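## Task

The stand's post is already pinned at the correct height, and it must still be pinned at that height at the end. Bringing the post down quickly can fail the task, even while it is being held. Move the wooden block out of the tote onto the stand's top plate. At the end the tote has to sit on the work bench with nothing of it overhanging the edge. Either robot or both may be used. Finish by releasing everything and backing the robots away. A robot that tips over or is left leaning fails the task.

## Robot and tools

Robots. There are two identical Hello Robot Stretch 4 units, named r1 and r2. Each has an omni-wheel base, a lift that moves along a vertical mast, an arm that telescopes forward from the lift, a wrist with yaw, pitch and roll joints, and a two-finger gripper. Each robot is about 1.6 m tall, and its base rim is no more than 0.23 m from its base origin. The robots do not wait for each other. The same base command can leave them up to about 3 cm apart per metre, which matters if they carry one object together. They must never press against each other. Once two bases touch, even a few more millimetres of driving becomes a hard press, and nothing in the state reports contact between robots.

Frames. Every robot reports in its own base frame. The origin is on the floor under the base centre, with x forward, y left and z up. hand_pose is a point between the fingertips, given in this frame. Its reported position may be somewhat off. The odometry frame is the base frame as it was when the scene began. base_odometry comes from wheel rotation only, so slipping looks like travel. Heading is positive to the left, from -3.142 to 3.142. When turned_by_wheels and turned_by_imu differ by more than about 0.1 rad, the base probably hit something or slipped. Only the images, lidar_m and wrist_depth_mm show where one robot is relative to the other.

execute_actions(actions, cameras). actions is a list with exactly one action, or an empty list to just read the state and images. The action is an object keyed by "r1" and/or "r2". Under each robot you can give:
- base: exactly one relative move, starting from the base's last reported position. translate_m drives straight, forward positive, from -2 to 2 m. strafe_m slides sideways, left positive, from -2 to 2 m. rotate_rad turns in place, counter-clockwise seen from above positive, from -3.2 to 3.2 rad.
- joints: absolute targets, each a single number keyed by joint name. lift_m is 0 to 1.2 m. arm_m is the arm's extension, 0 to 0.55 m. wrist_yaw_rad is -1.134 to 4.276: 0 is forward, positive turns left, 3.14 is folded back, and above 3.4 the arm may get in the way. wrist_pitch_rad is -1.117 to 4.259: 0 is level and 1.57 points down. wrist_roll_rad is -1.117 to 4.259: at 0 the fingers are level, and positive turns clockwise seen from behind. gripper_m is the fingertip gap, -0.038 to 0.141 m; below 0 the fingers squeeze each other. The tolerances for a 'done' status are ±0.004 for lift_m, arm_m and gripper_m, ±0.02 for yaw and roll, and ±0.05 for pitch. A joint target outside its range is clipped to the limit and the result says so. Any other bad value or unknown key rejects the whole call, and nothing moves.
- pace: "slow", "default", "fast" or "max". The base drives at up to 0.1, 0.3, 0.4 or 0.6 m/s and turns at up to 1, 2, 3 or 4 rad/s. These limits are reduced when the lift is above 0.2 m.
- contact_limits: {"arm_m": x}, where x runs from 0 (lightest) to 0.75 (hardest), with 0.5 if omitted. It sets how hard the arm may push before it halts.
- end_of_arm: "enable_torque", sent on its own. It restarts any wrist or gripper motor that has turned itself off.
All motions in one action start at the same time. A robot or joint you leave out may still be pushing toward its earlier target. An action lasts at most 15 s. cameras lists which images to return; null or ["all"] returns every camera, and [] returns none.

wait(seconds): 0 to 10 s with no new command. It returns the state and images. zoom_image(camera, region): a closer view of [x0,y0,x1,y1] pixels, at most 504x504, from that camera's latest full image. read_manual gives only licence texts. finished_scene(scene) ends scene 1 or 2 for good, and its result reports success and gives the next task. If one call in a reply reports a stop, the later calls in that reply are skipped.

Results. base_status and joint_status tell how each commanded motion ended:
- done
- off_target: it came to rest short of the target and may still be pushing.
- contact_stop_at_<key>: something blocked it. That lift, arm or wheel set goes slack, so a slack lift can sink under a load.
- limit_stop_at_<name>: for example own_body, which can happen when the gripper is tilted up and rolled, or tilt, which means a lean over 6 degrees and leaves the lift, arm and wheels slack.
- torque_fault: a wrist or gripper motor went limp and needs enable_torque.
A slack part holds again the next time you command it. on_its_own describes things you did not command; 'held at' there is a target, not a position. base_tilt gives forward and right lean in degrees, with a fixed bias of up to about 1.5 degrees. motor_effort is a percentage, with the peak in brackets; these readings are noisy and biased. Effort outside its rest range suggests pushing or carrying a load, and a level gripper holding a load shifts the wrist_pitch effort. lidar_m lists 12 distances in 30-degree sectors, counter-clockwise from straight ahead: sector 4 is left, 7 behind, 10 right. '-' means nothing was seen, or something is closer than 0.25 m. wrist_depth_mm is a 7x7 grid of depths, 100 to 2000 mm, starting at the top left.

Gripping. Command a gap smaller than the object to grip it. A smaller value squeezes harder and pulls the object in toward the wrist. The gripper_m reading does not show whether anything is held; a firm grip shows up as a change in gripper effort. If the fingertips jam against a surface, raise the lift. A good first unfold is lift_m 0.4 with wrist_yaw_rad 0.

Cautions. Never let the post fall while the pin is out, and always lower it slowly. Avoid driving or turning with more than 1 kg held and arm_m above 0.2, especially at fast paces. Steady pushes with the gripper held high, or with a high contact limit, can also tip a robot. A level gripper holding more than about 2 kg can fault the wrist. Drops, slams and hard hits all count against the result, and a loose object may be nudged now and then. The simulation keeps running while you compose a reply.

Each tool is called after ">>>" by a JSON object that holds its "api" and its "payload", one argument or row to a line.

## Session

>>> {"api": "execute_actions", "payload": {
  "actions": []
}}

Scene clock: 0.00 s.
r1.base_odometry: x=+0.000 y=+0.000 heading=+0.000 (m, m, rad; r1's odometry frame)
r1.turned_by_wheels: +0.000 (rad since the last result)
r1.turned_by_imu: +0.000 (rad since the last result)
r1.base_tilt: forward=-0.3 right=-0.3 (deg)
r1.lidar_m: 0.74 0.95 2.02 3.52 2.20 1.25 1.26 1.61 5.26 1.20 0.82 0.72
r1.base_status: not commanded
r1.joint_positions: lift_m=+0.242 arm_m=+0.003 wrist_yaw_rad=+3.166 wrist_pitch_rad=+0.007 wrist_roll_rad=+0.001 gripper_m=+0.057
r1.joint_status: not commanded
r1.motor_effort: lift_m=+18 arm_m=+0 wrist_yaw_rad=+0 wrist_pitch_rad=-7 wrist_roll_rad=+1 gripper_m=-3 wheel_0=+0 wheel_1=+0 wheel_2=+0 (%)
r1.hand_pose: x=-0.1171 y=+0.0803 z=+0.4178 quat_wxyz=(-0.012, -0.003, +0.001, +1.000) (m; r1's base frame)
r1.wrist_depth_mm: - 139 210 - - - - / - 111 139 - - - - / - 116 140 1499 1808 - - / 142 140 201 - - - - / 216 - - - - - - / 224 1464 199 1499 196 1537 1537 / 224 960 1025 108 1025 976 1060
r2.base_odometry: x=+0.000 y=+0.000 heading=+0.000 (m, m, rad; r2's odometry frame)
r2.turned_by_wheels: +0.000 (rad since the last result)
r2.turned_by_imu: +0.000 (rad since the last result)
r2.base_tilt: forward=+0.0 right=-0.1 (deg)
r2.lidar_m: 1.15 3.05 3.28 4.05 1.54 1.31 1.98 2.17 0.97 0.72 0.73 0.78
r2.base_status: not commanded
r2.joint_positions: lift_m=+0.256 arm_m=+0.001 wrist_yaw_rad=+3.238 wrist_pitch_rad=+0.009 wrist_roll_rad=-0.011 gripper_m=+0.057
r2.joint_status: not commanded
r2.motor_effort: lift_m=+20 arm_m=+0 wrist_yaw_rad=-1 wrist_pitch_rad=-8 wrist_roll_rad=+0 gripper_m=-3 wheel_0=-1 wheel_1=+0 wheel_2=+1 (%)
r2.hand_pose: x=-0.1233 y=+0.0592 z=+0.4318 quat_wxyz=(-0.048, -0.004, -0.006, +0.999) (m; r2's base frame)
r2.wrist_depth_mm: - 143 142 - - - - / - - 139 - - - - / - 103 138 - - - 1576 / - 115 138 - - - - / 189 - - - - - - / 207 - 213 1921 213 1661 1537 / 206 1205 1118 153 1118 1118 1255
pictures: r1_head_camera, r1_head_left_camera, r1_head_right_camera, r1_wrist_camera, r2_head_camera, r2_head_left_camera, r2_head_right_camera, r2_wrist_camera
Images, in order (width x height): r1_head_camera 420x560, r1_head_left_camera 420x672, r1_head_right_camera 420x672, r1_wrist_camera 616x392, r2_head_camera 420x560, r2_head_left_camera 420x672, r2_head_right_camera 420x672, r2_wrist_camera 616x392.

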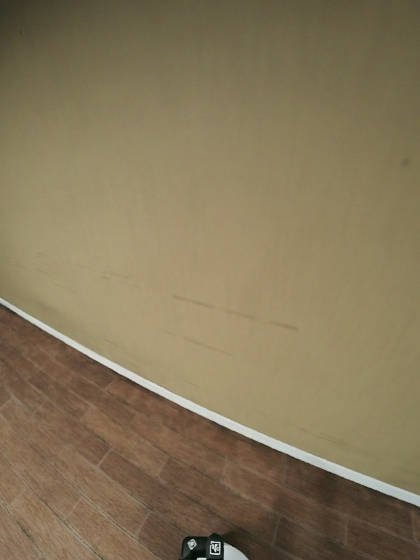

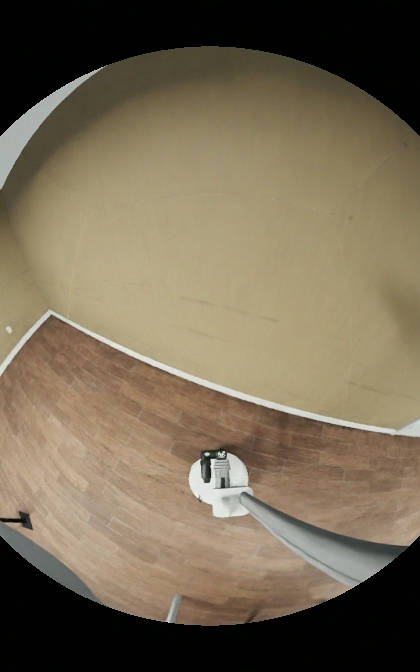

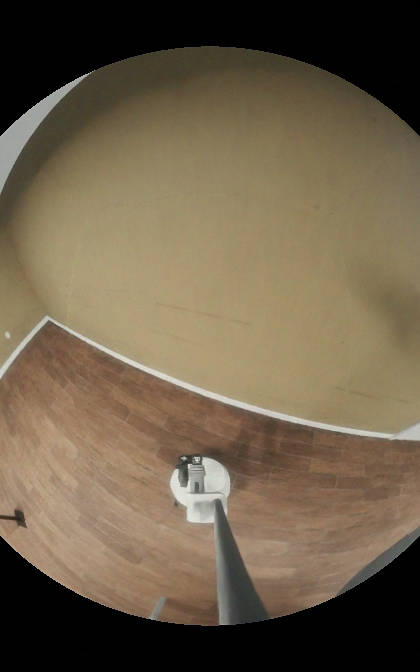

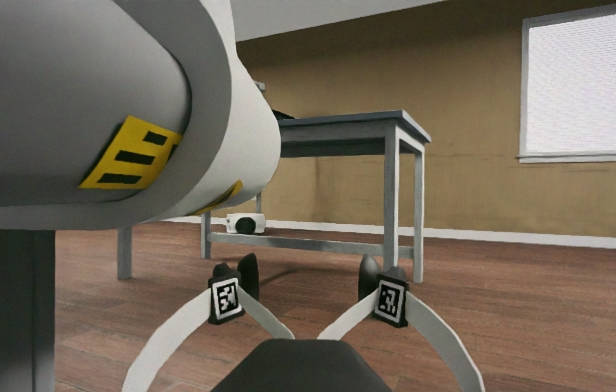

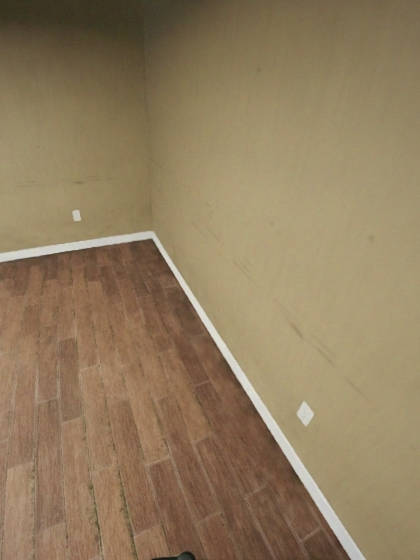

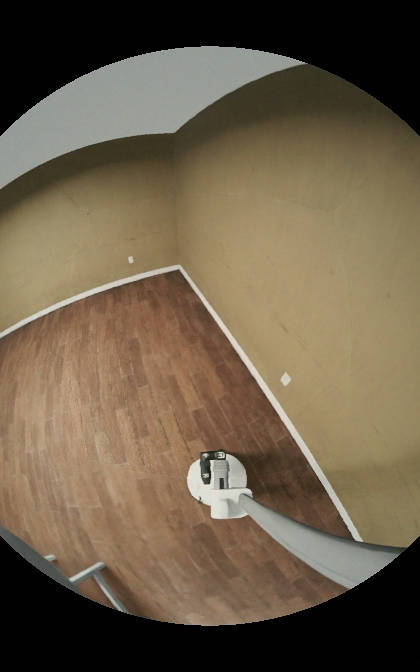

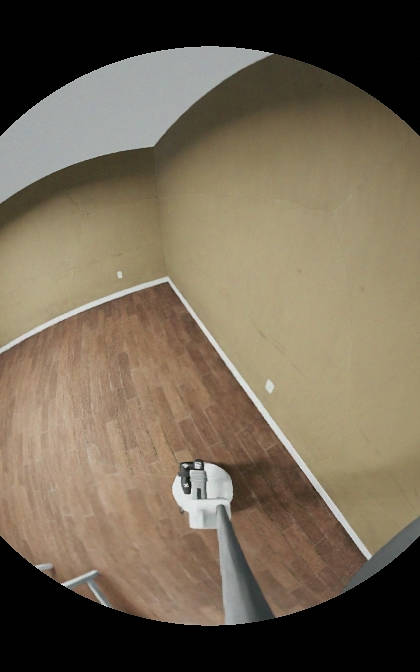

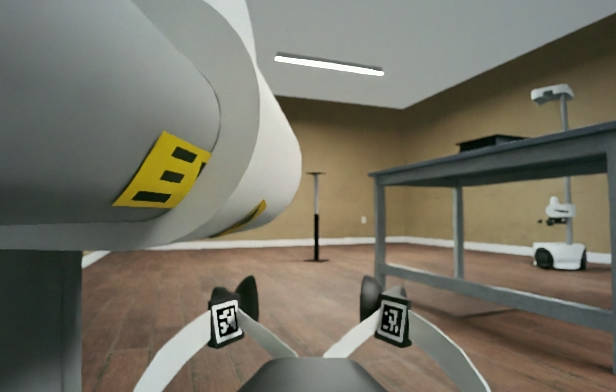

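>>> {"api": "execute_actions", "payload": {
  "actions": [
    {"r1":{"base":{"rotate_rad":2.72},"joints":{"lift_m":0.4,"wrist_yaw_rad":0},"pace":"fast"}}
  ],
  "cameras": []
}}

>>> {"api": "execute_actions", "payload": {
  "actions": [
    {"r1":{"base":{"strafe_m":0.85},"joints":{"lift_m":1.1,"wrist_pitch_rad":0.8,"gripper_m":0.12},"pace":"fast"}}
  ],
  "cameras": ["r1_head_camera","r1_wrist_camera"]
}}

Scene clock: 2.63 s.
r1.base_odometry: x=+0.000 y=+0.000 heading=+2.720 (m, m, rad; r1's odometry frame)
r1.turned_by_wheels: +2.720 (rad since the last result)
r1.turned_by_imu: +2.772 (rad since the last result)
r1.base_tilt: forward=-0.1 right=-0.2 (deg)
r1.lidar_m: 1.24 1.31 1.88 2.67 1.03 0.76 0.73 0.77 1.08 3.08 3.62 2.17
r1.base_status: done
r1.joint_positions: lift_m=+0.400 arm_m=+0.003 wrist_yaw_rad=+0.001 wrist_pitch_rad=+0.007 wrist_roll_rad=+0.001 gripper_m=+0.057
r1.joint_status: all done
r1.motor_effort: lift_m=+20(23) arm_m=-1(1) wrist_yaw_rad=-1(5) wrist_pitch_rad=-7(8) wrist_roll_rad=+0(1) gripper_m=-3(5) wheel_0=-1(9) wheel_1=+0(7) wheel_2=+0(6) (%)
r1.hand_pose: x=+0.4620 y=-0.0872 z=+0.5760 quat_wxyz=(+1.000, +0.001, +0.003, +0.000) (m; r1's base frame)
r1.wrist_depth_mm: - - - - - - - / - - - - - - - / 1098 1618 - - - - - / - - 1708 - - - - / - - - - - - - / 1756 1756 198 1921 195 - - / 1308 1255 1255 108 1336 1281 1336
r2.base_odometry: x=+0.000 y=+0.000 heading=+0.000 (m, m, rad; r2's odometry frame)
r2.turned_by_wheels: +0.000 (rad since the last result)
r2.turned_by_imu: +0.000 (rad since the last result)
r2.base_tilt: forward=+0.0 right=+0.0 (deg)
r2.lidar_m: 1.17 3.05 3.29 4.04 1.59 1.35 1.99 2.16 0.95 0.74 0.71 0.77
r2.base_status: not commanded
r2.joint_positions: lift_m=+0.256 arm_m=+0.001 wrist_yaw_rad=+3.238 wrist_pitch_rad=+0.009 wrist_roll_rad=-0.011 gripper_m=+0.057
r2.joint_status: not commanded
r2.motor_effort: lift_m=+20(20) arm_m=+0(0) wrist_yaw_rad=+0(1) wrist_pitch_rad=-7(8) wrist_roll_rad=+0(0) gripper_m=-3(4) wheel_0=-1(0) wheel_1=+0(0) wheel_2=+1(1) (%)
r2.hand_pose: x=-0.1233 y=+0.0592 z=+0.4318 quat_wxyz=(-0.048, -0.004, -0.006, +0.999) (m; r2's base frame)
r2.wrist_depth_mm: - 142 142 - - - - / - - 138 - - - - / - 103 138 - - - 1537 / - 115 138 - - - - / 189 - - - - - - / 207 1983 213 1921 213 1756 1537 / 206 1182 1138 153 1098 1118 1255
pictures: none
No camera images: the call's "cameras" was empty. Leave "cameras" out to get every camera's image.

Scene clock: 6.00 s.
r1.base_odometry: x=-0.348 y=-0.776 heading=+2.720 (m, m, rad; r1's odometry frame)
r1.turned_by_wheels: +0.000 (rad since the last result)
r1.turned_by_imu: +0.001 (rad since the last result)
r1.base_tilt: forward=-0.2 right=-0.1 (deg)
r1.lidar_m: 1.24 1.32 4.58 2.69 1.02 0.76 0.71 0.76 1.05 3.05 2.80 1.31
r1.base_status: done
r1.joint_positions: lift_m=+1.100 arm_m=+0.003 wrist_yaw_rad=+0.000 wrist_pitch_rad=+0.802 wrist_roll_rad=+0.001 gripper_m=+0.120
r1.joint_status: all done
r1.motor_effort: lift_m=+22(23) arm_m=-1(1) wrist_yaw_rad=+0(1) wrist_pitch_rad=-5(5) wrist_roll_rad=+1(1) gripper_m=+0(1) wheel_0=+2(11) wheel_1=+1(10) wheel_2=-1(2) (%)
r1.hand_pose: x=+0.3741 y=-0.0874 z=+1.0706 quat_wxyz=(+0.921, +0.001, +0.390, +0.000) (m; r1's base frame)
r1.wrist_depth_mm: - 1229 1160 1160 1205 1205 - / - - 1983 1983 1863 1205 - / - - - - - 1983 - / 1756 1661 1756 1708 1808 1708 1756 / 1537 1499 1537 1499 1537 1499 1499 / 1366 1336 1308 1366 1308 1336 1366 / 1229 1182 1229 108 1205 1182 1205
r2.base_odometry: x=+0.000 y=+0.000 heading=+0.000 (m, m, rad; r2's odometry frame)
r2.turned_by_wheels: +0.000 (rad since the last result)
r2.turned_by_imu: +0.000 (rad since the last result)
r2.base_tilt: forward=+0.0 right=+0.0 (deg)
r2.lidar_m: 1.18 3.05 3.30 4.02 1.61 1.35 1.99 2.21 0.97 0.76 0.70 0.78
r2.base_status: not commanded
r2.joint_positions: lift_m=+0.256 arm_m=+0.001 wrist_yaw_rad=+3.238 wrist_pitch_rad=+0.009 wrist_roll_rad=-0.011 gripper_m=+0.057
r2.joint_status: not commanded
r2.motor_effort: lift_m=+20(20) arm_m=+0(0) wrist_yaw_rad=-1(1) wrist_pitch_rad=-7(7) wrist_roll_rad=+0(1) gripper_m=-3(3) wheel_0=+0(0) wheel_1=+0(0) wheel_2=+1(1) (%)
r2.hand_pose: x=-0.1233 y=+0.0592 z=+0.4318 quat_wxyz=(-0.048, -0.004, -0.006, +0.999) (m; r2's base frame)
r2.wrist_depth_mm: - 142 141 - - - - / - - 139 - - - - / - 103 138 - - - 1576 / - 115 138 - - - - / 189 - - - - - - / 207 1983 214 1983 213 1708 1576 / 206 1205 1138 153 1118 1098 1281
pictures: r1_head_camera, r1_wrist_camera
Images, in order (width x height): r1_head_camera 420x560, r1_wrist_camera 616x392.

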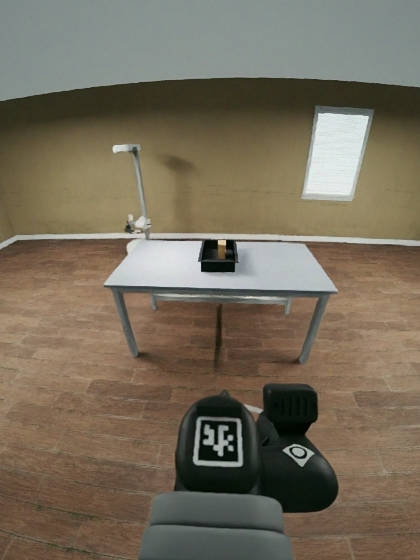

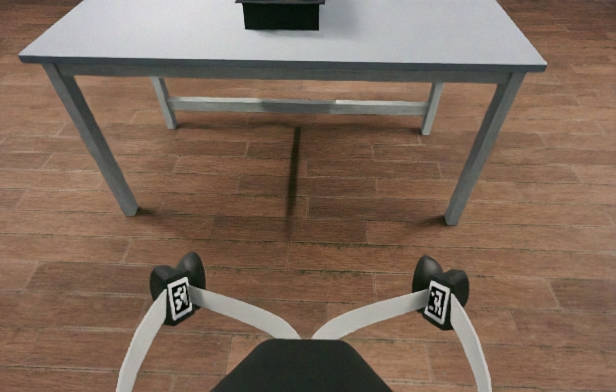

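>>> {"api": "execute_actions", "payload": {
  "actions": [
    {"r1":{"base":{"translate_m":0.97},"joints":{"arm_m":0.42,"wrist_pitch_rad":1.4},"pace":"fast"}}
  ],
  "cameras": ["r1_wrist_camera"]
}}

Scene clock: 10.53 s.
r1.base_odometry: x=-1.233 y=-0.379 heading=+2.720 (m, m, rad; r1's odometry frame)
r1.turned_by_wheels: +0.000 (rad since the last result)
r1.turned_by_imu: +0.001 (rad since the last result)
r1.base_tilt: forward=-0.2 right=-0.2 (deg)
r1.lidar_m: 0.28 0.29 0.42 4.37 2.36 1.76 1.70 1.79 2.49 4.36 0.41 0.30
r1.base_status: done
r1.joint_positions: lift_m=+1.100 arm_m=+0.419 wrist_yaw_rad=+0.000 wrist_pitch_rad=+1.400 wrist_roll_rad=+0.001 gripper_m=+0.120
r1.joint_status: all done
r1.motor_effort: lift_m=+21(21) arm_m=+6(8) wrist_yaw_rad=+0(2) wrist_pitch_rad=-1(5) wrist_roll_rad=+0(0) gripper_m=+0(2) wheel_0=+1(3) wheel_1=+0(3) wheel_2=+2(9) (%)
r1.hand_pose: x=+0.6388 y=-0.0874 z=+0.9936 quat_wxyz=(+0.765, +0.000, +0.644, +0.000) (m; r1's base frame)
r1.wrist_depth_mm: 508 504 508 504 504 504 504 / 496 430 480 452 492 488 492 / 484 455 359 477 480 480 477 / 473 462 351 462 469 469 466 / 462 455 455 455 455 455 455 / 452 413 445 445 442 445 449 / 439 418 439 108 439 436 436
r2.base_odometry: x=+0.000 y=+0.000 heading=+0.000 (m, m, rad; r2's odometry frame)
r2.turned_by_wheels: +0.000 (rad since the last result)
r2.turned_by_imu: +0.001 (rad since the last result)
r2.base_tilt: forward=+0.0 right=+0.0 (deg)
r2.lidar_m: 1.15 3.04 3.30 4.03 1.61 1.32 1.99 2.16 0.91 0.75 0.69 0.79
r2.base_status: not commanded
r2.joint_positions: lift_m=+0.256 arm_m=+0.001 wrist_yaw_rad=+3.238 wrist_pitch_rad=+0.009 wrist_roll_rad=-0.011 gripper_m=+0.057
r2.joint_status: not commanded
r2.motor_effort: lift_m=+19(19) arm_m=+0(0) wrist_yaw_rad=-1(1) wrist_pitch_rad=-7(8) wrist_roll_rad=+0(0) gripper_m=-4(4) wheel_0=+0(0) wheel_1=+0(0) wheel_2=+1(1) (%)
r2.hand_pose: x=-0.1233 y=+0.0592 z=+0.4318 quat_wxyz=(-0.048, -0.004, -0.006, +0.999) (m; r2's base frame)
r2.wrist_depth_mm: - 142 141 - - - - / - - 139 - - - - / - 103 138 - - - 1537 / - 114 138 - - - - / 189 - - - - - - / 207 1983 213 1983 213 1708 1537 / 206 1205 1118 153 1118 1098 1255
pictures: r1_wrist_camera
Images, in order (width x height): r1_wrist_camera 616x392.

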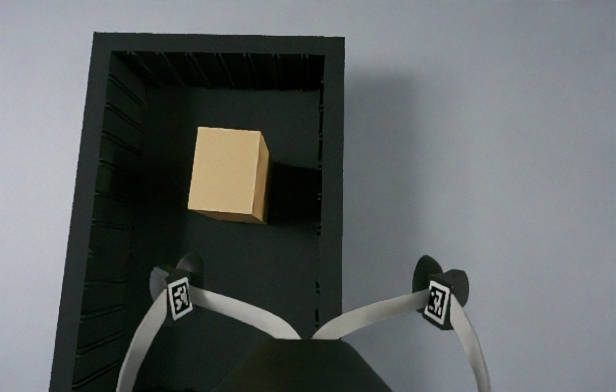

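>>> {"api": "execute_actions", "payload": {
  "actions": [
    {"r1":{"base":{"strafe_m":0.075},"joints":{"arm_m":0.508,"lift_m":1.02,"wrist_roll_rad":0.06,"gripper_m":0.11}}}
  ],
  "cameras": ["r1_wrist_camera"]
}}

Scene clock: 12.07 s.
r1.base_odometry: x=-1.264 y=-0.447 heading=+2.720 (m, m, rad; r1's odometry frame)
r1.turned_by_wheels: +0.000 (rad since the last result)
r1.turned_by_imu: +0.000 (rad since the last result)
r1.base_tilt: forward=-0.2 right=-0.3 (deg)
r1.lidar_m: 0.28 0.30 0.43 4.32 2.36 1.75 1.69 1.79 2.47 4.41 0.40 0.29
r1.base_status: done
r1.joint_positions: lift_m=+1.020 arm_m=+0.507 wrist_yaw_rad=+0.000 wrist_pitch_rad=+1.400 wrist_roll_rad=+0.060 gripper_m=+0.110
r1.joint_status: all done
r1.motor_effort: lift_m=+14(19) arm_m=+6(6) wrist_yaw_rad=+0(0) wrist_pitch_rad=-2(2) wrist_roll_rad=+4(5) gripper_m=-4(0) wheel_0=+2(9) wheel_1=+0(6) wheel_2=+1(2) (%)
r1.hand_pose: x=+0.7267 y=-0.0874 z=+0.9142 quat_wxyz=(+0.764, +0.023, +0.644, -0.019) (m; r1's base frame)
r1.wrist_depth_mm: 430 424 424 421 415 415 413 / 415 410 319 324 314 404 402 / 404 338 394 394 355 397 394 / 394 334 389 387 370 387 387 / 387 330 379 260 375 377 379 / 377 293 256 255 216 366 368 / 370 286 366 108 343 357 359
r2.base_odometry: x=+0.000 y=+0.000 heading=+0.000 (m, m, rad; r2's odometry frame)
r2.turned_by_wheels: +0.000 (rad since the last result)
r2.turned_by_imu: +0.000 (rad since the last result)
r2.base_tilt: forward=+0.1 right=+0.0 (deg)
r2.lidar_m: 1.17 3.04 3.27 4.06 1.56 1.33 2.01 2.15 0.94 0.73 0.72 0.77
r2.base_status: not commanded
r2.joint_positions: lift_m=+0.256 arm_m=+0.001 wrist_yaw_rad=+3.238 wrist_pitch_rad=+0.009 wrist_roll_rad=-0.011 gripper_m=+0.057
r2.joint_status: not commanded
r2.motor_effort: lift_m=+20(19) arm_m=+0(0) wrist_yaw_rad=-1(1) wrist_pitch_rad=-8(8) wrist_roll_rad=+0(0) gripper_m=-2(5) wheel_0=+0(0) wheel_1=+0(0) wheel_2=+1(1) (%)
r2.hand_pose: x=-0.1233 y=+0.0592 z=+0.4318 quat_wxyz=(-0.048, -0.004, -0.006, +0.999) (m; r2's base frame)
r2.wrist_depth_mm: - 142 141 - - - - / - - 138 - - - - / - 103 138 - - 1983 1499 / - 115 138 - - - - / 189 - - - - - - / 207 1921 214 1921 212 1756 1537 / 205 1182 1138 154 1138 1118 1255
pictures: r1_wrist_camera
Images, in order (width x height): r1_wrist_camera 616x392.

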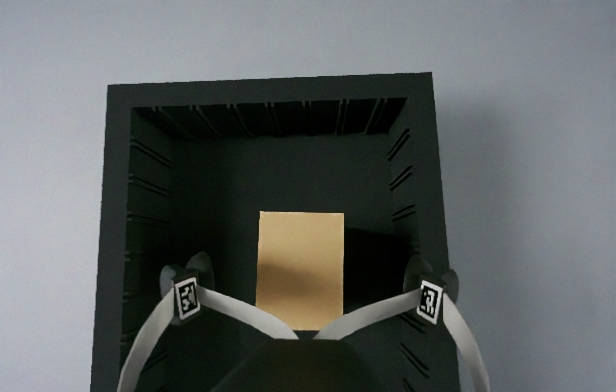

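>>> {"api": "execute_actions", "payload": {
  "actions": [
    {"r1":{"base":{"strafe_m":0.006},"joints":{"lift_m":0.93}}}
  ],
  "cameras": []
}}

>>> {"api": "execute_actions", "payload": {
  "actions": [
    {"r1":{"joints":{"gripper_m":0.02}}}
  ],
  "cameras": []
}}

>>> {"api": "execute_actions", "payload": {
  "actions": [
    {"r1":{"joints":{"lift_m":1.08},"pace":"fast"}}
  ],
  "cameras": []
}}

>>> {"api": "execute_actions", "payload": {
  "actions": [
    {"r1":{"base":{"strafe_m":-2.0},"joints":{"lift_m":1.195,"arm_m":0.2},"pace":"fast"}}
  ],
  "cameras": ["r1_wrist_camera","r1_head_camera","r1_head_right_camera"]
}}

Scene clock: 13.77 s.
r1.base_odometry: x=-1.266 y=-0.453 heading=+2.720 (m, m, rad; r1's odometry frame)
r1.turned_by_wheels: +0.000 (rad since the last result)
r1.turned_by_imu: +0.000 (rad since the last result)
r1.base_tilt: forward=-0.2 right=-0.3 (deg)
r1.lidar_m: 0.27 0.30 0.42 4.32 2.35 1.75 1.70 1.78 2.49 4.43 0.40 0.27
r1.base_status: done
r1.joint_positions: lift_m=+0.931 arm_m=+0.507 wrist_yaw_rad=+0.000 wrist_pitch_rad=+1.399 wrist_roll_rad=+0.060 gripper_m=+0.110
r1.joint_status: all done
r1.motor_effort: lift_m=+11(14) arm_m=+6(6) wrist_yaw_rad=+0(0) wrist_pitch_rad=+1(1) wrist_roll_rad=+1(1) gripper_m=+0(3) wheel_0=+0(7) wheel_1=-1(6) wheel_2=+0(3) (%)
r1.hand_pose: x=+0.7270 y=-0.0874 z=+0.8245 quat_wxyz=(+0.765, +0.023, +0.644, -0.019) (m; r1's base frame)
r1.wrist_depth_mm: 329 230 230 229 229 229 320 / 238 263 274 281 277 232 312 / 224 300 306 306 304 224 304 / 221 298 298 178 296 212 297 / 212 293 293 173 277 207 291 / 208 257 193 170 191 200 283 / 207 265 279 108 277 196 278
r2.base_odometry: x=+0.000 y=+0.000 heading=+0.000 (m, m, rad; r2's odometry frame)
r2.turned_by_wheels: +0.000 (rad since the last result)
r2.turned_by_imu: +0.000 (rad since the last result)
r2.base_tilt: forward=+0.1 right=+0.0 (deg)
r2.lidar_m: 1.19 3.02 3.28 4.03 1.54 1.34 2.00 2.17 0.97 0.74 0.73 0.78
r2.base_status: not commanded
r2.joint_positions: lift_m=+0.256 arm_m=+0.001 wrist_yaw_rad=+3.238 wrist_pitch_rad=+0.009 wrist_roll_rad=-0.011 gripper_m=+0.057
r2.joint_status: not commanded
r2.motor_effort: lift_m=+20(20) arm_m=+0(0) wrist_yaw_rad=+0(1) wrist_pitch_rad=-6(7) wrist_roll_rad=+0(0) gripper_m=-3(3) wheel_0=+0(0) wheel_1=+0(0) wheel_2=+1(1) (%)
r2.hand_pose: x=-0.1233 y=+0.0592 z=+0.4318 quat_wxyz=(-0.048, -0.004, -0.006, +0.999) (m; r2's base frame)
r2.wrist_depth_mm: - 142 142 - - - - / - - 138 - - - - / - 103 138 - - 1863 1499 / - 115 138 - - - - / 189 - - - - - - / 206 1921 215 1921 213 1708 1576 / 206 1229 1138 153 1138 1118 1281
pictures: none
No camera images: the call's "cameras" was empty. Leave "cameras" out to get every camera's image.

Scene clock: 15.50 s.
r1.base_odometry: x=-1.266 y=-0.453 heading=+2.720 (m, m, rad; r1's odometry frame)
r1.turned_by_wheels: +0.000 (rad since the last result)
r1.turned_by_imu: +0.000 (rad since the last result)
r1.base_tilt: forward=-0.2 right=-0.2 (deg)
r1.lidar_m: 0.28 0.28 0.42 4.31 2.36 1.74 1.70 1.79 2.49 4.44 0.41 0.29
r1.base_status: not commanded
r1.joint_positions: lift_m=+0.930 arm_m=+0.507 wrist_yaw_rad=+0.000 wrist_pitch_rad=+1.401 wrist_roll_rad=+0.060 gripper_m=+0.020
r1.joint_status: all done
r1.motor_effort: lift_m=+14(14) arm_m=+6(6) wrist_yaw_rad=+0(0) wrist_pitch_rad=-3(4) wrist_roll_rad=+1(2) gripper_m=-17(16) wheel_0=+0(0) wheel_1=-1(1) wheel_2=+1(1) (%)
r1.hand_pose: x=+0.7266 y=-0.0874 z=+0.8242 quat_wxyz=(+0.764, +0.023, +0.644, -0.019) (m; r1's base frame)
r1.wrist_depth_mm: 324 229 228 225 226 225 315 / 226 266 278 283 279 221 309 / 224 301 304 301 300 222 301 / 216 296 298 170 293 209 294 / 211 287 291 164 285 211 289 / 208 259 182 158 181 198 282 / 200 277 277 108 276 195 276
r2.base_odometry: x=+0.000 y=+0.000 heading=+0.000 (m, m, rad; r2's odometry frame)
r2.turned_by_wheels: +0.000 (rad since the last result)
r2.turned_by_imu: +0.000 (rad since the last result)
r2.base_tilt: forward=+0.0 right=+0.0 (deg)
r2.lidar_m: 1.19 3.05 3.29 4.05 1.57 1.35 2.04 2.16 0.97 0.74 0.69 0.79
r2.base_status: not commanded
r2.joint_positions: lift_m=+0.256 arm_m=+0.001 wrist_yaw_rad=+3.238 wrist_pitch_rad=+0.009 wrist_roll_rad=-0.011 gripper_m=+0.057
r2.joint_status: not commanded
r2.motor_effort: lift_m=+19(20) arm_m=+0(0) wrist_yaw_rad=-1(0) wrist_pitch_rad=-7(8) wrist_roll_rad=+0(1) gripper_m=-4(4) wheel_0=+0(0) wheel_1=+0(0) wheel_2=+1(1) (%)
r2.hand_pose: x=-0.1233 y=+0.0592 z=+0.4318 quat_wxyz=(-0.048, -0.004, -0.006, +0.999) (m; r2's base frame)
r2.wrist_depth_mm: - 143 142 - - - - / - - 139 - - - - / - 103 138 - - 1921 1618 / - 115 138 - - - - / 189 - - - - - - / 207 1983 213 - 213 1708 1499 / 206 1182 1138 153 1118 1118 1255
pictures: none
No camera images: the call's "cameras" was empty. Leave "cameras" out to get every camera's image.

Scene clock: 16.87 s.
r1.base_odometry: x=-1.266 y=-0.453 heading=+2.720 (m, m, rad; r1's odometry frame)
r1.turned_by_wheels: +0.000 (rad since the last result)
r1.turned_by_imu: +0.000 (rad since the last result)
r1.base_tilt: forward=-0.2 right=-0.3 (deg)
r1.lidar_m: 0.28 0.29 0.42 4.31 2.35 1.75 1.70 1.80 2.50 4.42 0.40 0.30
r1.base_status: not commanded
r1.joint_positions: lift_m=+1.080 arm_m=+0.507 wrist_yaw_rad=+0.000 wrist_pitch_rad=+1.401 wrist_roll_rad=+0.060 gripper_m=+0.020
r1.joint_status: all done
r1.motor_effort: lift_m=+22(24) arm_m=+6(6) wrist_yaw_rad=+1(0) wrist_pitch_rad=-3(4) wrist_roll_rad=+2(3) gripper_m=-18(20) wheel_0=+0(0) wheel_1=-1(1) wheel_2=+1(1) (%)
r1.hand_pose: x=+0.7266 y=-0.0874 z=+0.9735 quat_wxyz=(+0.764, +0.023, +0.644, -0.019) (m; r1's base frame)
r1.wrist_depth_mm: 492 492 488 484 477 480 477 / 480 477 473 473 469 469 462 / 466 462 413 424 389 455 452 / 455 449 445 170 394 442 442 / 445 442 436 164 353 436 433 / 436 430 182 158 181 427 424 / 424 353 418 108 338 413 413
r2.base_odometry: x=+0.000 y=+0.000 heading=+0.000 (m, m, rad; r2's odometry frame)
r2.turned_by_wheels: +0.000 (rad since the last result)
r2.turned_by_imu: +0.000 (rad since the last result)
r2.base_tilt: forward=+0.1 right=+0.0 (deg)
r2.lidar_m: 1.17 3.04 3.30 4.07 1.53 1.35 2.02 2.18 0.96 0.76 0.71 0.77
r2.base_status: not commanded
r2.joint_positions: lift_m=+0.256 arm_m=+0.001 wrist_yaw_rad=+3.238 wrist_pitch_rad=+0.009 wrist_roll_rad=-0.011 gripper_m=+0.057
r2.joint_status: not commanded
r2.motor_effort: lift_m=+20(20) arm_m=+0(1) wrist_yaw_rad=-1(0) wrist_pitch_rad=-8(8) wrist_roll_rad=+0(0) gripper_m=-5(5) wheel_0=+0(0) wheel_1=+0(0) wheel_2=+1(1) (%)
r2.hand_pose: x=-0.1233 y=+0.0592 z=+0.4318 quat_wxyz=(-0.048, -0.004, -0.006, +0.999) (m; r2's base frame)
r2.wrist_depth_mm: - 142 142 - - - - / - - 139 - - - - / - 103 138 - - 1863 1537 / - 115 138 - - - - / 188 - - - - - - / 207 1921 213 1921 213 1708 1537 / 206 1205 1138 153 1118 1118 1281
pictures: none
No camera images: the call's "cameras" was empty. Leave "cameras" out to get every camera's image.

Scene clock: 24.13 s.
r1.base_odometry: x=-0.449 y=+1.373 heading=+2.720 (m, m, rad; r1's odometry frame)
r1.turned_by_wheels: +0.000 (rad since the last result)
r1.turned_by_imu: -0.002 (rad since the last result)
r1.base_tilt: forward=-0.2 right=-0.1 (deg)
r1.lidar_m: 2.95 3.14 1.25 1.21 2.44 1.79 1.74 1.83 2.50 2.41 2.52 0.72
r1.base_status: done
r1.joint_positions: lift_m=+1.195 arm_m=+0.201 wrist_yaw_rad=+0.000 wrist_pitch_rad=+1.401 wrist_roll_rad=+0.060 gripper_m=+0.020
r1.joint_status: all done
r1.motor_effort: lift_m=+22(25) arm_m=-6(8) wrist_yaw_rad=+1(0) wrist_pitch_rad=-4(5) wrist_roll_rad=+2(3) gripper_m=-19(20) wheel_0=-2(10) wheel_1=+0(8) wheel_2=+1(3) (%)
r1.hand_pose: x=+0.4207 y=-0.0874 z=+1.0885 quat_wxyz=(+0.764, +0.023, +0.644, -0.019) (m; r1's base frame)
r1.wrist_depth_mm: 1464 1464 1464 1430 1430 1397 421 / 1430 1397 1430 1397 1397 1366 1366 / 1397 1366 1366 1336 1336 1336 1308 / 1336 1336 1366 170 1308 1308 1281 / 1336 1308 1308 164 1281 1281 1281 / 1308 1281 182 158 181 1255 1255 / 1255 1255 1229 108 1229 1229 1229
r2.base_odometry: x=+0.000 y=+0.000 heading=+0.000 (m, m, rad; r2's odometry frame)
r2.turned_by_wheels: +0.000 (rad since the last result)
r2.turned_by_imu: +0.001 (rad since the last result)
r2.base_tilt: forward=+0.0 right=+0.0 (deg)
r2.lidar_m: 1.20 3.05 3.28 4.04 1.54 1.35 1.99 2.19 0.98 0.74 0.69 0.76
r2.base_status: not commanded
r2.joint_positions: lift_m=+0.256 arm_m=+0.001 wrist_yaw_rad=+3.238 wrist_pitch_rad=+0.009 wrist_roll_rad=-0.011 gripper_m=+0.057
r2.joint_status: not commanded
r2.motor_effort: lift_m=+19(20) arm_m=+0(0) wrist_yaw_rad=+0(1) wrist_pitch_rad=-8(8) wrist_roll_rad=+0(1) gripper_m=-2(2) wheel_0=+0(0) wheel_1=+0(0) wheel_2=+1(1) (%)
r2.hand_pose: x=-0.1233 y=+0.0592 z=+0.4318 quat_wxyz=(-0.048, -0.004, -0.006, +0.999) (m; r2's base frame)
r2.wrist_depth_mm: - 142 142 - - - - / - - 138 - - - - / - 103 137 - - - 1576 / - 115 138 - - - - / 189 - - - - - - / 207 1863 215 1983 213 1756 1499 / 206 1205 1098 153 1118 1118 1255
pictures: r1_head_camera, r1_head_right_camera, r1_wrist_camera
Images, in order (width x height): r1_head_camera 420x560, r1_head_right_camera 420x672, r1_wrist_camera 616x392.

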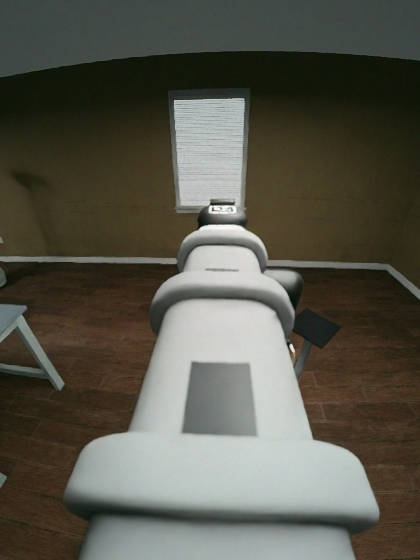

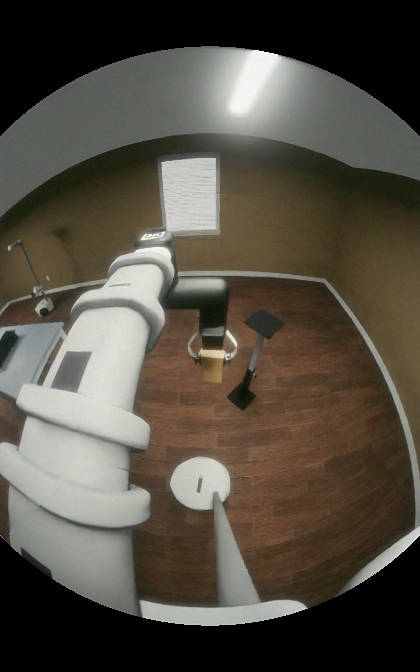

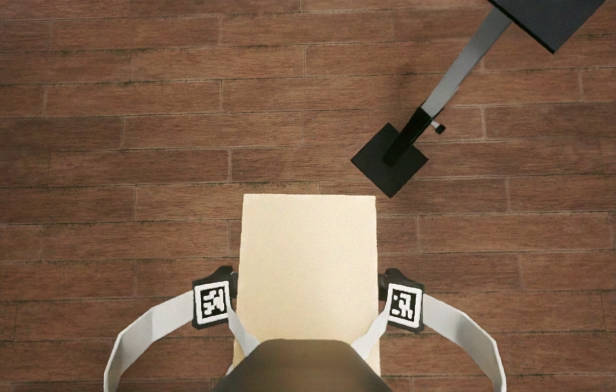

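>>> {"api": "execute_actions", "payload": {
  "actions": [
    {"r1":{"base":{"strafe_m":-0.285},"joints":{"arm_m":0.5},"pace":"fast"}}
  ],
  "cameras": ["r1_wrist_camera","r1_head_right_camera"]
}}

Scene clock: 26.57 s.
r1.base_odometry: x=-0.332 y=+1.633 heading=+2.720 (m, m, rad; r1's odometry frame)
r1.turned_by_wheels: +0.000 (rad since the last result)
r1.turned_by_imu: +0.000 (rad since the last result)
r1.base_tilt: forward=-0.2 right=-0.2 (deg)
r1.lidar_m: 0.64 3.08 1.54 1.50 2.45 1.82 1.74 1.85 2.21 2.12 2.23 3.07
r1.base_status: done
r1.joint_positions: lift_m=+1.195 arm_m=+0.499 wrist_yaw_rad=+0.000 wrist_pitch_rad=+1.401 wrist_roll_rad=+0.060 gripper_m=+0.020
r1.joint_status: all done
r1.motor_effort: lift_m=+22(22) arm_m=+6(8) wrist_yaw_rad=+0(0) wrist_pitch_rad=-3(5) wrist_roll_rad=+2(2) gripper_m=-19(21) wheel_0=-1(8) wheel_1=+0(9) wheel_2=+1(2) (%)
r1.hand_pose: x=+0.7186 y=-0.0874 z=+1.0885 quat_wxyz=(+0.764, +0.023, +0.644, -0.019) (m; r1's base frame)
r1.wrist_depth_mm: 1430 1464 1430 1430 1430 1430 1397 / 1397 1430 1366 1430 1366 1397 1366 / 1366 1397 1366 1366 1366 1336 1336 / 1336 1366 1336 170 1336 1308 1308 / 1308 1336 389 164 384 1281 1281 / 1255 1281 182 158 182 1255 1255 / 1255 1229 1229 108 1229 1229 1229
r2.base_odometry: x=+0.000 y=+0.000 heading=+0.000 (m, m, rad; r2's odometry frame)
r2.turned_by_wheels: +0.000 (rad since the last result)
r2.turned_by_imu: +0.000 (rad since the last result)
r2.base_tilt: forward=+0.0 right=-0.1 (deg)
r2.lidar_m: 1.13 3.05 3.28 4.05 1.58 1.35 2.04 2.18 0.98 0.76 0.70 0.76
r2.base_status: not commanded
r2.joint_positions: lift_m=+0.256 arm_m=+0.001 wrist_yaw_rad=+3.238 wrist_pitch_rad=+0.009 wrist_roll_rad=-0.011 gripper_m=+0.057
r2.joint_status: not commanded
r2.motor_effort: lift_m=+20(19) arm_m=+0(0) wrist_yaw_rad=+0(1) wrist_pitch_rad=-7(7) wrist_roll_rad=+0(0) gripper_m=-5(1) wheel_0=+0(0) wheel_1=+0(0) wheel_2=+1(1) (%)
r2.hand_pose: x=-0.1233 y=+0.0592 z=+0.4318 quat_wxyz=(-0.048, -0.004, -0.006, +0.999) (m; r2's base frame)
r2.wrist_depth_mm: - 142 142 - - - - / - - 138 - - - - / - 103 138 - - - 1537 / - 114 138 - - - - / 189 - - - - - - / 208 1983 213 1921 213 1756 1499 / 206 1160 1118 154 1118 1098 1255
pictures: r1_head_right_camera, r1_wrist_camera
Images, in order (width x height): r1_head_right_camera 420x672, r1_wrist_camera 616x392.

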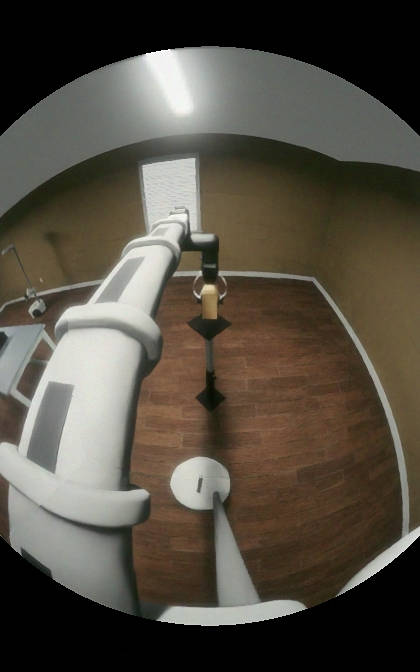

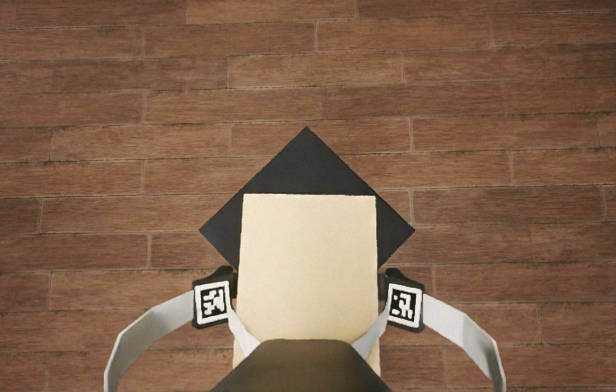

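>>> {"api": "execute_actions", "payload": {
  "actions": [
    {"r1":{"joints":{"arm_m":0.53,"lift_m":1.099},"pace":"slow"}}
  ],
  "cameras": []
}}

>>> {"api": "execute_actions", "payload": {
  "actions": [
    {"r1":{"joints":{"gripper_m":0.11}}}
  ],
  "cameras": []
}}

>>> {"api": "execute_actions", "payload": {
  "actions": [
    {"r1":{"joints":{"lift_m":1.195},"pace":"fast"}}
  ],
  "cameras": ["r1_wrist_camera"]
}}

>>> {"api": "execute_actions", "payload": {
  "actions": [
    {"r1":{"joints":{"arm_m":0.1},"pace":"fast"}}
  ],
  "cameras": ["r1_head_right_camera"]
}}

Scene clock: 28.47 s.
r1.base_odometry: x=-0.332 y=+1.633 heading=+2.720 (m, m, rad; r1's odometry frame)
r1.turned_by_wheels: +0.000 (rad since the last result)
r1.turned_by_imu: +0.000 (rad since the last result)
r1.base_tilt: forward=-0.2 right=-0.2 (deg)
r1.lidar_m: 0.65 3.09 1.51 1.50 2.47 1.80 1.74 1.84 2.20 2.11 2.23 3.08
r1.base_status: not commanded
r1.joint_positions: lift_m=+1.099 arm_m=+0.529 wrist_yaw_rad=+0.000 wrist_pitch_rad=+1.401 wrist_roll_rad=+0.060 gripper_m=+0.020
r1.joint_status: all done
r1.motor_effort: lift_m=+14(23) arm_m=+6(6) wrist_yaw_rad=+0(0) wrist_pitch_rad=-3(3) wrist_roll_rad=+1(2) gripper_m=-20(20) wheel_0=-1(1) wheel_1=+0(0) wheel_2=+1(1) (%)
r1.hand_pose: x=+0.7486 y=-0.0874 z=+0.9932 quat_wxyz=(+0.764, +0.023, +0.644, -0.019) (m; r1's base frame)
r1.wrist_depth_mm: 1336 1336 1336 1308 1308 1308 1281 / 1336 1281 1281 1308 1281 1281 1281 / 1281 1281 1255 1281 1255 1229 1255 / 1229 1255 1229 171 1205 1205 1205 / 1229 1205 289 163 286 1205 1182 / 1205 1205 182 158 181 1160 1160 / 1182 1160 1138 108 1138 1138 1160
r2.base_odometry: x=+0.000 y=+0.000 heading=+0.000 (m, m, rad; r2's odometry frame)
r2.turned_by_wheels: +0.000 (rad since the last result)
r2.turned_by_imu: +0.000 (rad since the last result)
r2.base_tilt: forward=+0.0 right=-0.1 (deg)
r2.lidar_m: 1.15 3.04 3.31 4.04 1.56 1.34 1.96 2.16 1.00 0.74 0.72 0.80
r2.base_status: not commanded
r2.joint_positions: lift_m=+0.256 arm_m=+0.001 wrist_yaw_rad=+3.238 wrist_pitch_rad=+0.009 wrist_roll_rad=-0.011 gripper_m=+0.057
r2.joint_status: not commanded
r2.motor_effort: lift_m=+20(20) arm_m=+0(0) wrist_yaw_rad=+0(1) wrist_pitch_rad=-8(7) wrist_roll_rad=+0(0) gripper_m=-2(3) wheel_0=+0(0) wheel_1=+0(0) wheel_2=+1(1) (%)
r2.hand_pose: x=-0.1233 y=+0.0592 z=+0.4318 quat_wxyz=(-0.048, -0.004, -0.006, +0.999) (m; r2's base frame)
r2.wrist_depth_mm: - 142 141 - - - - / - - 138 - - - - / - 103 138 - - - 1576 / - 115 138 - - - - / 189 - - - - - - / 208 1983 213 - 213 1756 1537 / 206 1182 1138 154 1138 1118 1281
pictures: none
No camera images: the call's "cameras" was empty. Leave "cameras" out to get every camera's image.

Scene clock: 30.20 s.
r1.base_odometry: x=-0.332 y=+1.633 heading=+2.720 (m, m, rad; r1's odometry frame)
r1.turned_by_wheels: +0.000 (rad since the last result)
r1.turned_by_imu: +0.000 (rad since the last result)
r1.base_tilt: forward=-0.2 right=-0.2 (deg)
r1.lidar_m: 0.66 3.08 1.53 1.50 2.45 1.81 1.74 1.81 2.19 2.11 2.21 3.06
r1.base_status: not commanded
r1.joint_positions: lift_m=+1.099 arm_m=+0.529 wrist_yaw_rad=-0.001 wrist_pitch_rad=+1.400 wrist_roll_rad=+0.060 gripper_m=+0.110
r1.joint_status: all done
r1.motor_effort: lift_m=+14(14) arm_m=+6(6) wrist_yaw_rad=+2(3) wrist_pitch_rad=-1(8) wrist_roll_rad=+2(2) gripper_m=-2(21) wheel_0=-1(1) wheel_1=+0(0) wheel_2=+1(1) (%)
r1.hand_pose: x=+0.7487 y=-0.0875 z=+0.9932 quat_wxyz=(+0.764, +0.023, +0.644, -0.019) (m; r1's base frame)
r1.wrist_depth_mm: 1366 1308 1336 1336 1308 1281 1308 / 1336 1308 1308 1281 1308 1308 1281 / 1281 1308 1255 1255 1255 1255 1255 / 1229 1255 1229 177 1229 1229 1205 / 1205 1229 291 173 289 1182 1182 / 1205 1182 193 169 194 1182 1160 / 1160 1182 1160 108 1138 1160 1160
r2.base_odometry: x=+0.000 y=+0.000 heading=+0.000 (m, m, rad; r2's odometry frame)
r2.turned_by_wheels: +0.000 (rad since the last result)
r2.turned_by_imu: +0.000 (rad since the last result)
r2.base_tilt: forward=-0.1 right=-0.1 (deg)
r2.lidar_m: 1.15 3.05 3.30 4.05 1.56 1.37 1.98 2.18 0.93 0.74 0.71 0.79
r2.base_status: not commanded
r2.joint_positions: lift_m=+0.256 arm_m=+0.001 wrist_yaw_rad=+3.238 wrist_pitch_rad=+0.009 wrist_roll_rad=-0.011 gripper_m=+0.057
r2.joint_status: not commanded
r2.motor_effort: lift_m=+20(20) arm_m=+0(0) wrist_yaw_rad=-1(0) wrist_pitch_rad=-7(9) wrist_roll_rad=+0(0) gripper_m=-4(2) wheel_0=+0(0) wheel_1=+0(0) wheel_2=+1(1) (%)
r2.hand_pose: x=-0.1233 y=+0.0592 z=+0.4318 quat_wxyz=(-0.048, -0.004, -0.006, +0.999) (m; r2's base frame)
r2.wrist_depth_mm: - 142 142 - - - - / - - 138 - - - - / - 103 138 - - - 1576 / - 114 138 - - - - / 189 - - - - - - / 207 1863 213 1983 213 1708 1537 / 205 1205 1118 153 1138 1118 1229
pictures: none
No camera images: the call's "cameras" was empty. Leave "cameras" out to get every camera's image.

Scene clock: 31.37 s.
r1.base_odometry: x=-0.332 y=+1.633 heading=+2.720 (m, m, rad; r1's odometry frame)
r1.turned_by_wheels: +0.000 (rad since the last result)
r1.turned_by_imu: +0.000 (rad since the last result)
r1.base_tilt: forward=-0.2 right=-0.2 (deg)
r1.lidar_m: 0.65 3.12 1.53 1.51 2.45 1.81 1.73 1.85 2.21 2.12 2.22 3.08
r1.base_status: not commanded
r1.joint_positions: lift_m=+1.195 arm_m=+0.529 wrist_yaw_rad=+0.000 wrist_pitch_rad=+1.400 wrist_roll_rad=+0.060 gripper_m=+0.110
r1.joint_status: all done
r1.motor_effort: lift_m=+22(24) arm_m=+6(6) wrist_yaw_rad=+2(3) wrist_pitch_rad=-2(2) wrist_roll_rad=+2(2) gripper_m=+0(3) wheel_0=-1(1) wheel_1=+0(0) wheel_2=+1(1) (%)
r1.hand_pose: x=+0.7487 y=-0.0874 z=+1.0886 quat_wxyz=(+0.764, +0.023, +0.644, -0.019) (m; r1's base frame)
r1.wrist_depth_mm: 1464 1464 1430 1397 1430 1397 1397 / 1397 1397 1397 1430 1397 1397 1397 / 1336 1397 1366 1366 1366 1366 1336 / 1366 1336 1308 394 1336 1336 1308 / 1308 1308 387 266 382 1255 1281 / 1281 1308 377 262 216 1255 1281 / 1255 1255 1255 108 1255 1229 1229
r2.base_odometry: x=+0.000 y=+0.000 heading=+0.000 (m, m, rad; r2's odometry frame)
r2.turned_by_wheels: +0.000 (rad since the last result)
r2.turned_by_imu: +0.000 (rad since the last result)
r2.base_tilt: forward=+0.0 right=-0.1 (deg)
r2.lidar_m: 1.19 3.05 3.28 4.03 1.59 1.36 2.01 2.21 0.94 0.74 0.72 0.75
r2.base_status: not commanded
r2.joint_positions: lift_m=+0.256 arm_m=+0.001 wrist_yaw_rad=+3.238 wrist_pitch_rad=+0.009 wrist_roll_rad=-0.011 gripper_m=+0.057
r2.joint_status: not commanded
r2.motor_effort: lift_m=+19(20) arm_m=-1(0) wrist_yaw_rad=+0(0) wrist_pitch_rad=-8(9) wrist_roll_rad=+0(0) gripper_m=-4(4) wheel_0=-1(0) wheel_1=+0(0) wheel_2=+1(1) (%)
r2.hand_pose: x=-0.1233 y=+0.0592 z=+0.4318 quat_wxyz=(-0.048, -0.004, -0.006, +0.999) (m; r2's base frame)
r2.wrist_depth_mm: - 142 142 - - - - / - - 138 - - - - / - 103 138 - - - 1537 / - 115 138 - - - - / 189 - - - - - - / 208 1921 213 - 213 1708 1537 / 206 1205 1138 153 1118 1098 1229
pictures: r1_wrist_camera
Images, in order (width x height): r1_wrist_camera 616x392.

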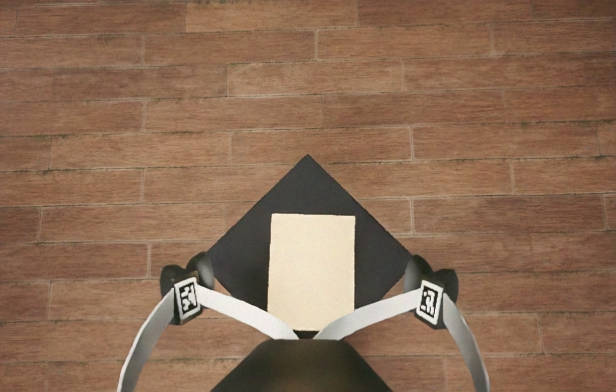

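Scene clock: 33.33 s.
r1.base_odometry: x=-0.332 y=+1.633 heading=+2.720 (m, m, rad; r1's odometry frame)
r1.turned_by_wheels: +0.000 (rad since the last result)
r1.turned_by_imu: +0.000 (rad since the last result)
r1.base_tilt: forward=-0.2 right=-0.2 (deg)
r1.lidar_m: 0.66 3.10 1.53 1.50 2.44 1.82 1.73 1.85 2.20 2.11 2.23 3.09
r1.base_status: not commanded
r1.joint_positions: lift_m=+1.195 arm_m=+0.101 wrist_yaw_rad=+0.000 wrist_pitch_rad=+1.401 wrist_roll_rad=+0.060 gripper_m=+0.110
r1.joint_status: all done
r1.motor_effort: lift_m=+22(22) arm_m=-6(9) wrist_yaw_rad=+1(2) wrist_pitch_rad=-3(3) wrist_roll_rad=+2(3) gripper_m=-2(1) wheel_0=-1(1) wheel_1=+0(0) wheel_2=+1(1) (%)
r1.hand_pose: x=+0.3208 y=-0.0874 z=+1.0886 quat_wxyz=(+0.764, +0.023, +0.644, -0.019) (m; r1's base frame)
r1.wrist_depth_mm: 1464 1464 1430 1397 1430 1430 1430 / 1430 1397 1430 1397 1397 1397 1397 / 1397 1366 1397 1397 1366 1366 1336 / 1336 1366 1336 1336 1336 1308 1281 / 1336 1308 1308 1281 1308 1255 1281 / 1281 1281 1060 1078 216 1229 1255 / 1255 1255 1229 108 1229 1229 1229
r2.base_odometry: x=+0.000 y=+0.000 heading=+0.000 (m, m, rad; r2's odometry frame)
r2.turned_by_wheels: +0.000 (rad since the last result)
r2.turned_by_imu: +0.000 (rad since the last result)
r2.base_tilt: forward=+0.1 right=+0.0 (deg)
r2.lidar_m: 1.19 3.04 3.31 4.06 1.57 1.32 2.01 2.16 0.97 0.76 0.70 0.80
r2.base_status: not commanded
r2.joint_positions: lift_m=+0.256 arm_m=+0.001 wrist_yaw_rad=+3.238 wrist_pitch_rad=+0.009 wrist_roll_rad=-0.011 gripper_m=+0.057
r2.joint_status: not commanded
r2.motor_effort: lift_m=+20(19) arm_m=+0(0) wrist_yaw_rad=+0(1) wrist_pitch_rad=-8(7) wrist_roll_rad=+0(0) gripper_m=+0(5) wheel_0=+0(0) wheel_1=+0(0) wheel_2=+1(1) (%)
r2.hand_pose: x=-0.1233 y=+0.0592 z=+0.4318 quat_wxyz=(-0.048, -0.004, -0.006, +0.999) (m; r2's base frame)
r2.wrist_depth_mm: - 142 142 - - - - / - - 139 - - - - / - 103 138 - - - 1537 / - 114 138 - - - - / 189 - - - - - - / 208 1921 213 1921 213 1708 1537 / 206 1205 1118 153 1118 1118 1255
pictures: r1_head_right_camera
Images, in order (width x height): r1_head_right_camera 420x672.

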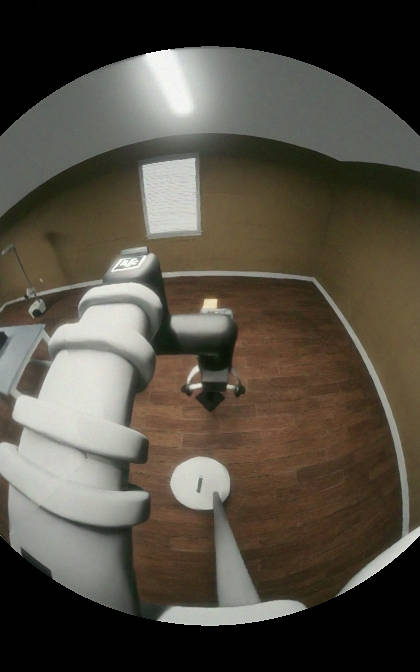

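>>> {"api": "finished_scene", "payload": {
  "scene": 2
}}

The scene is finished: the task was done.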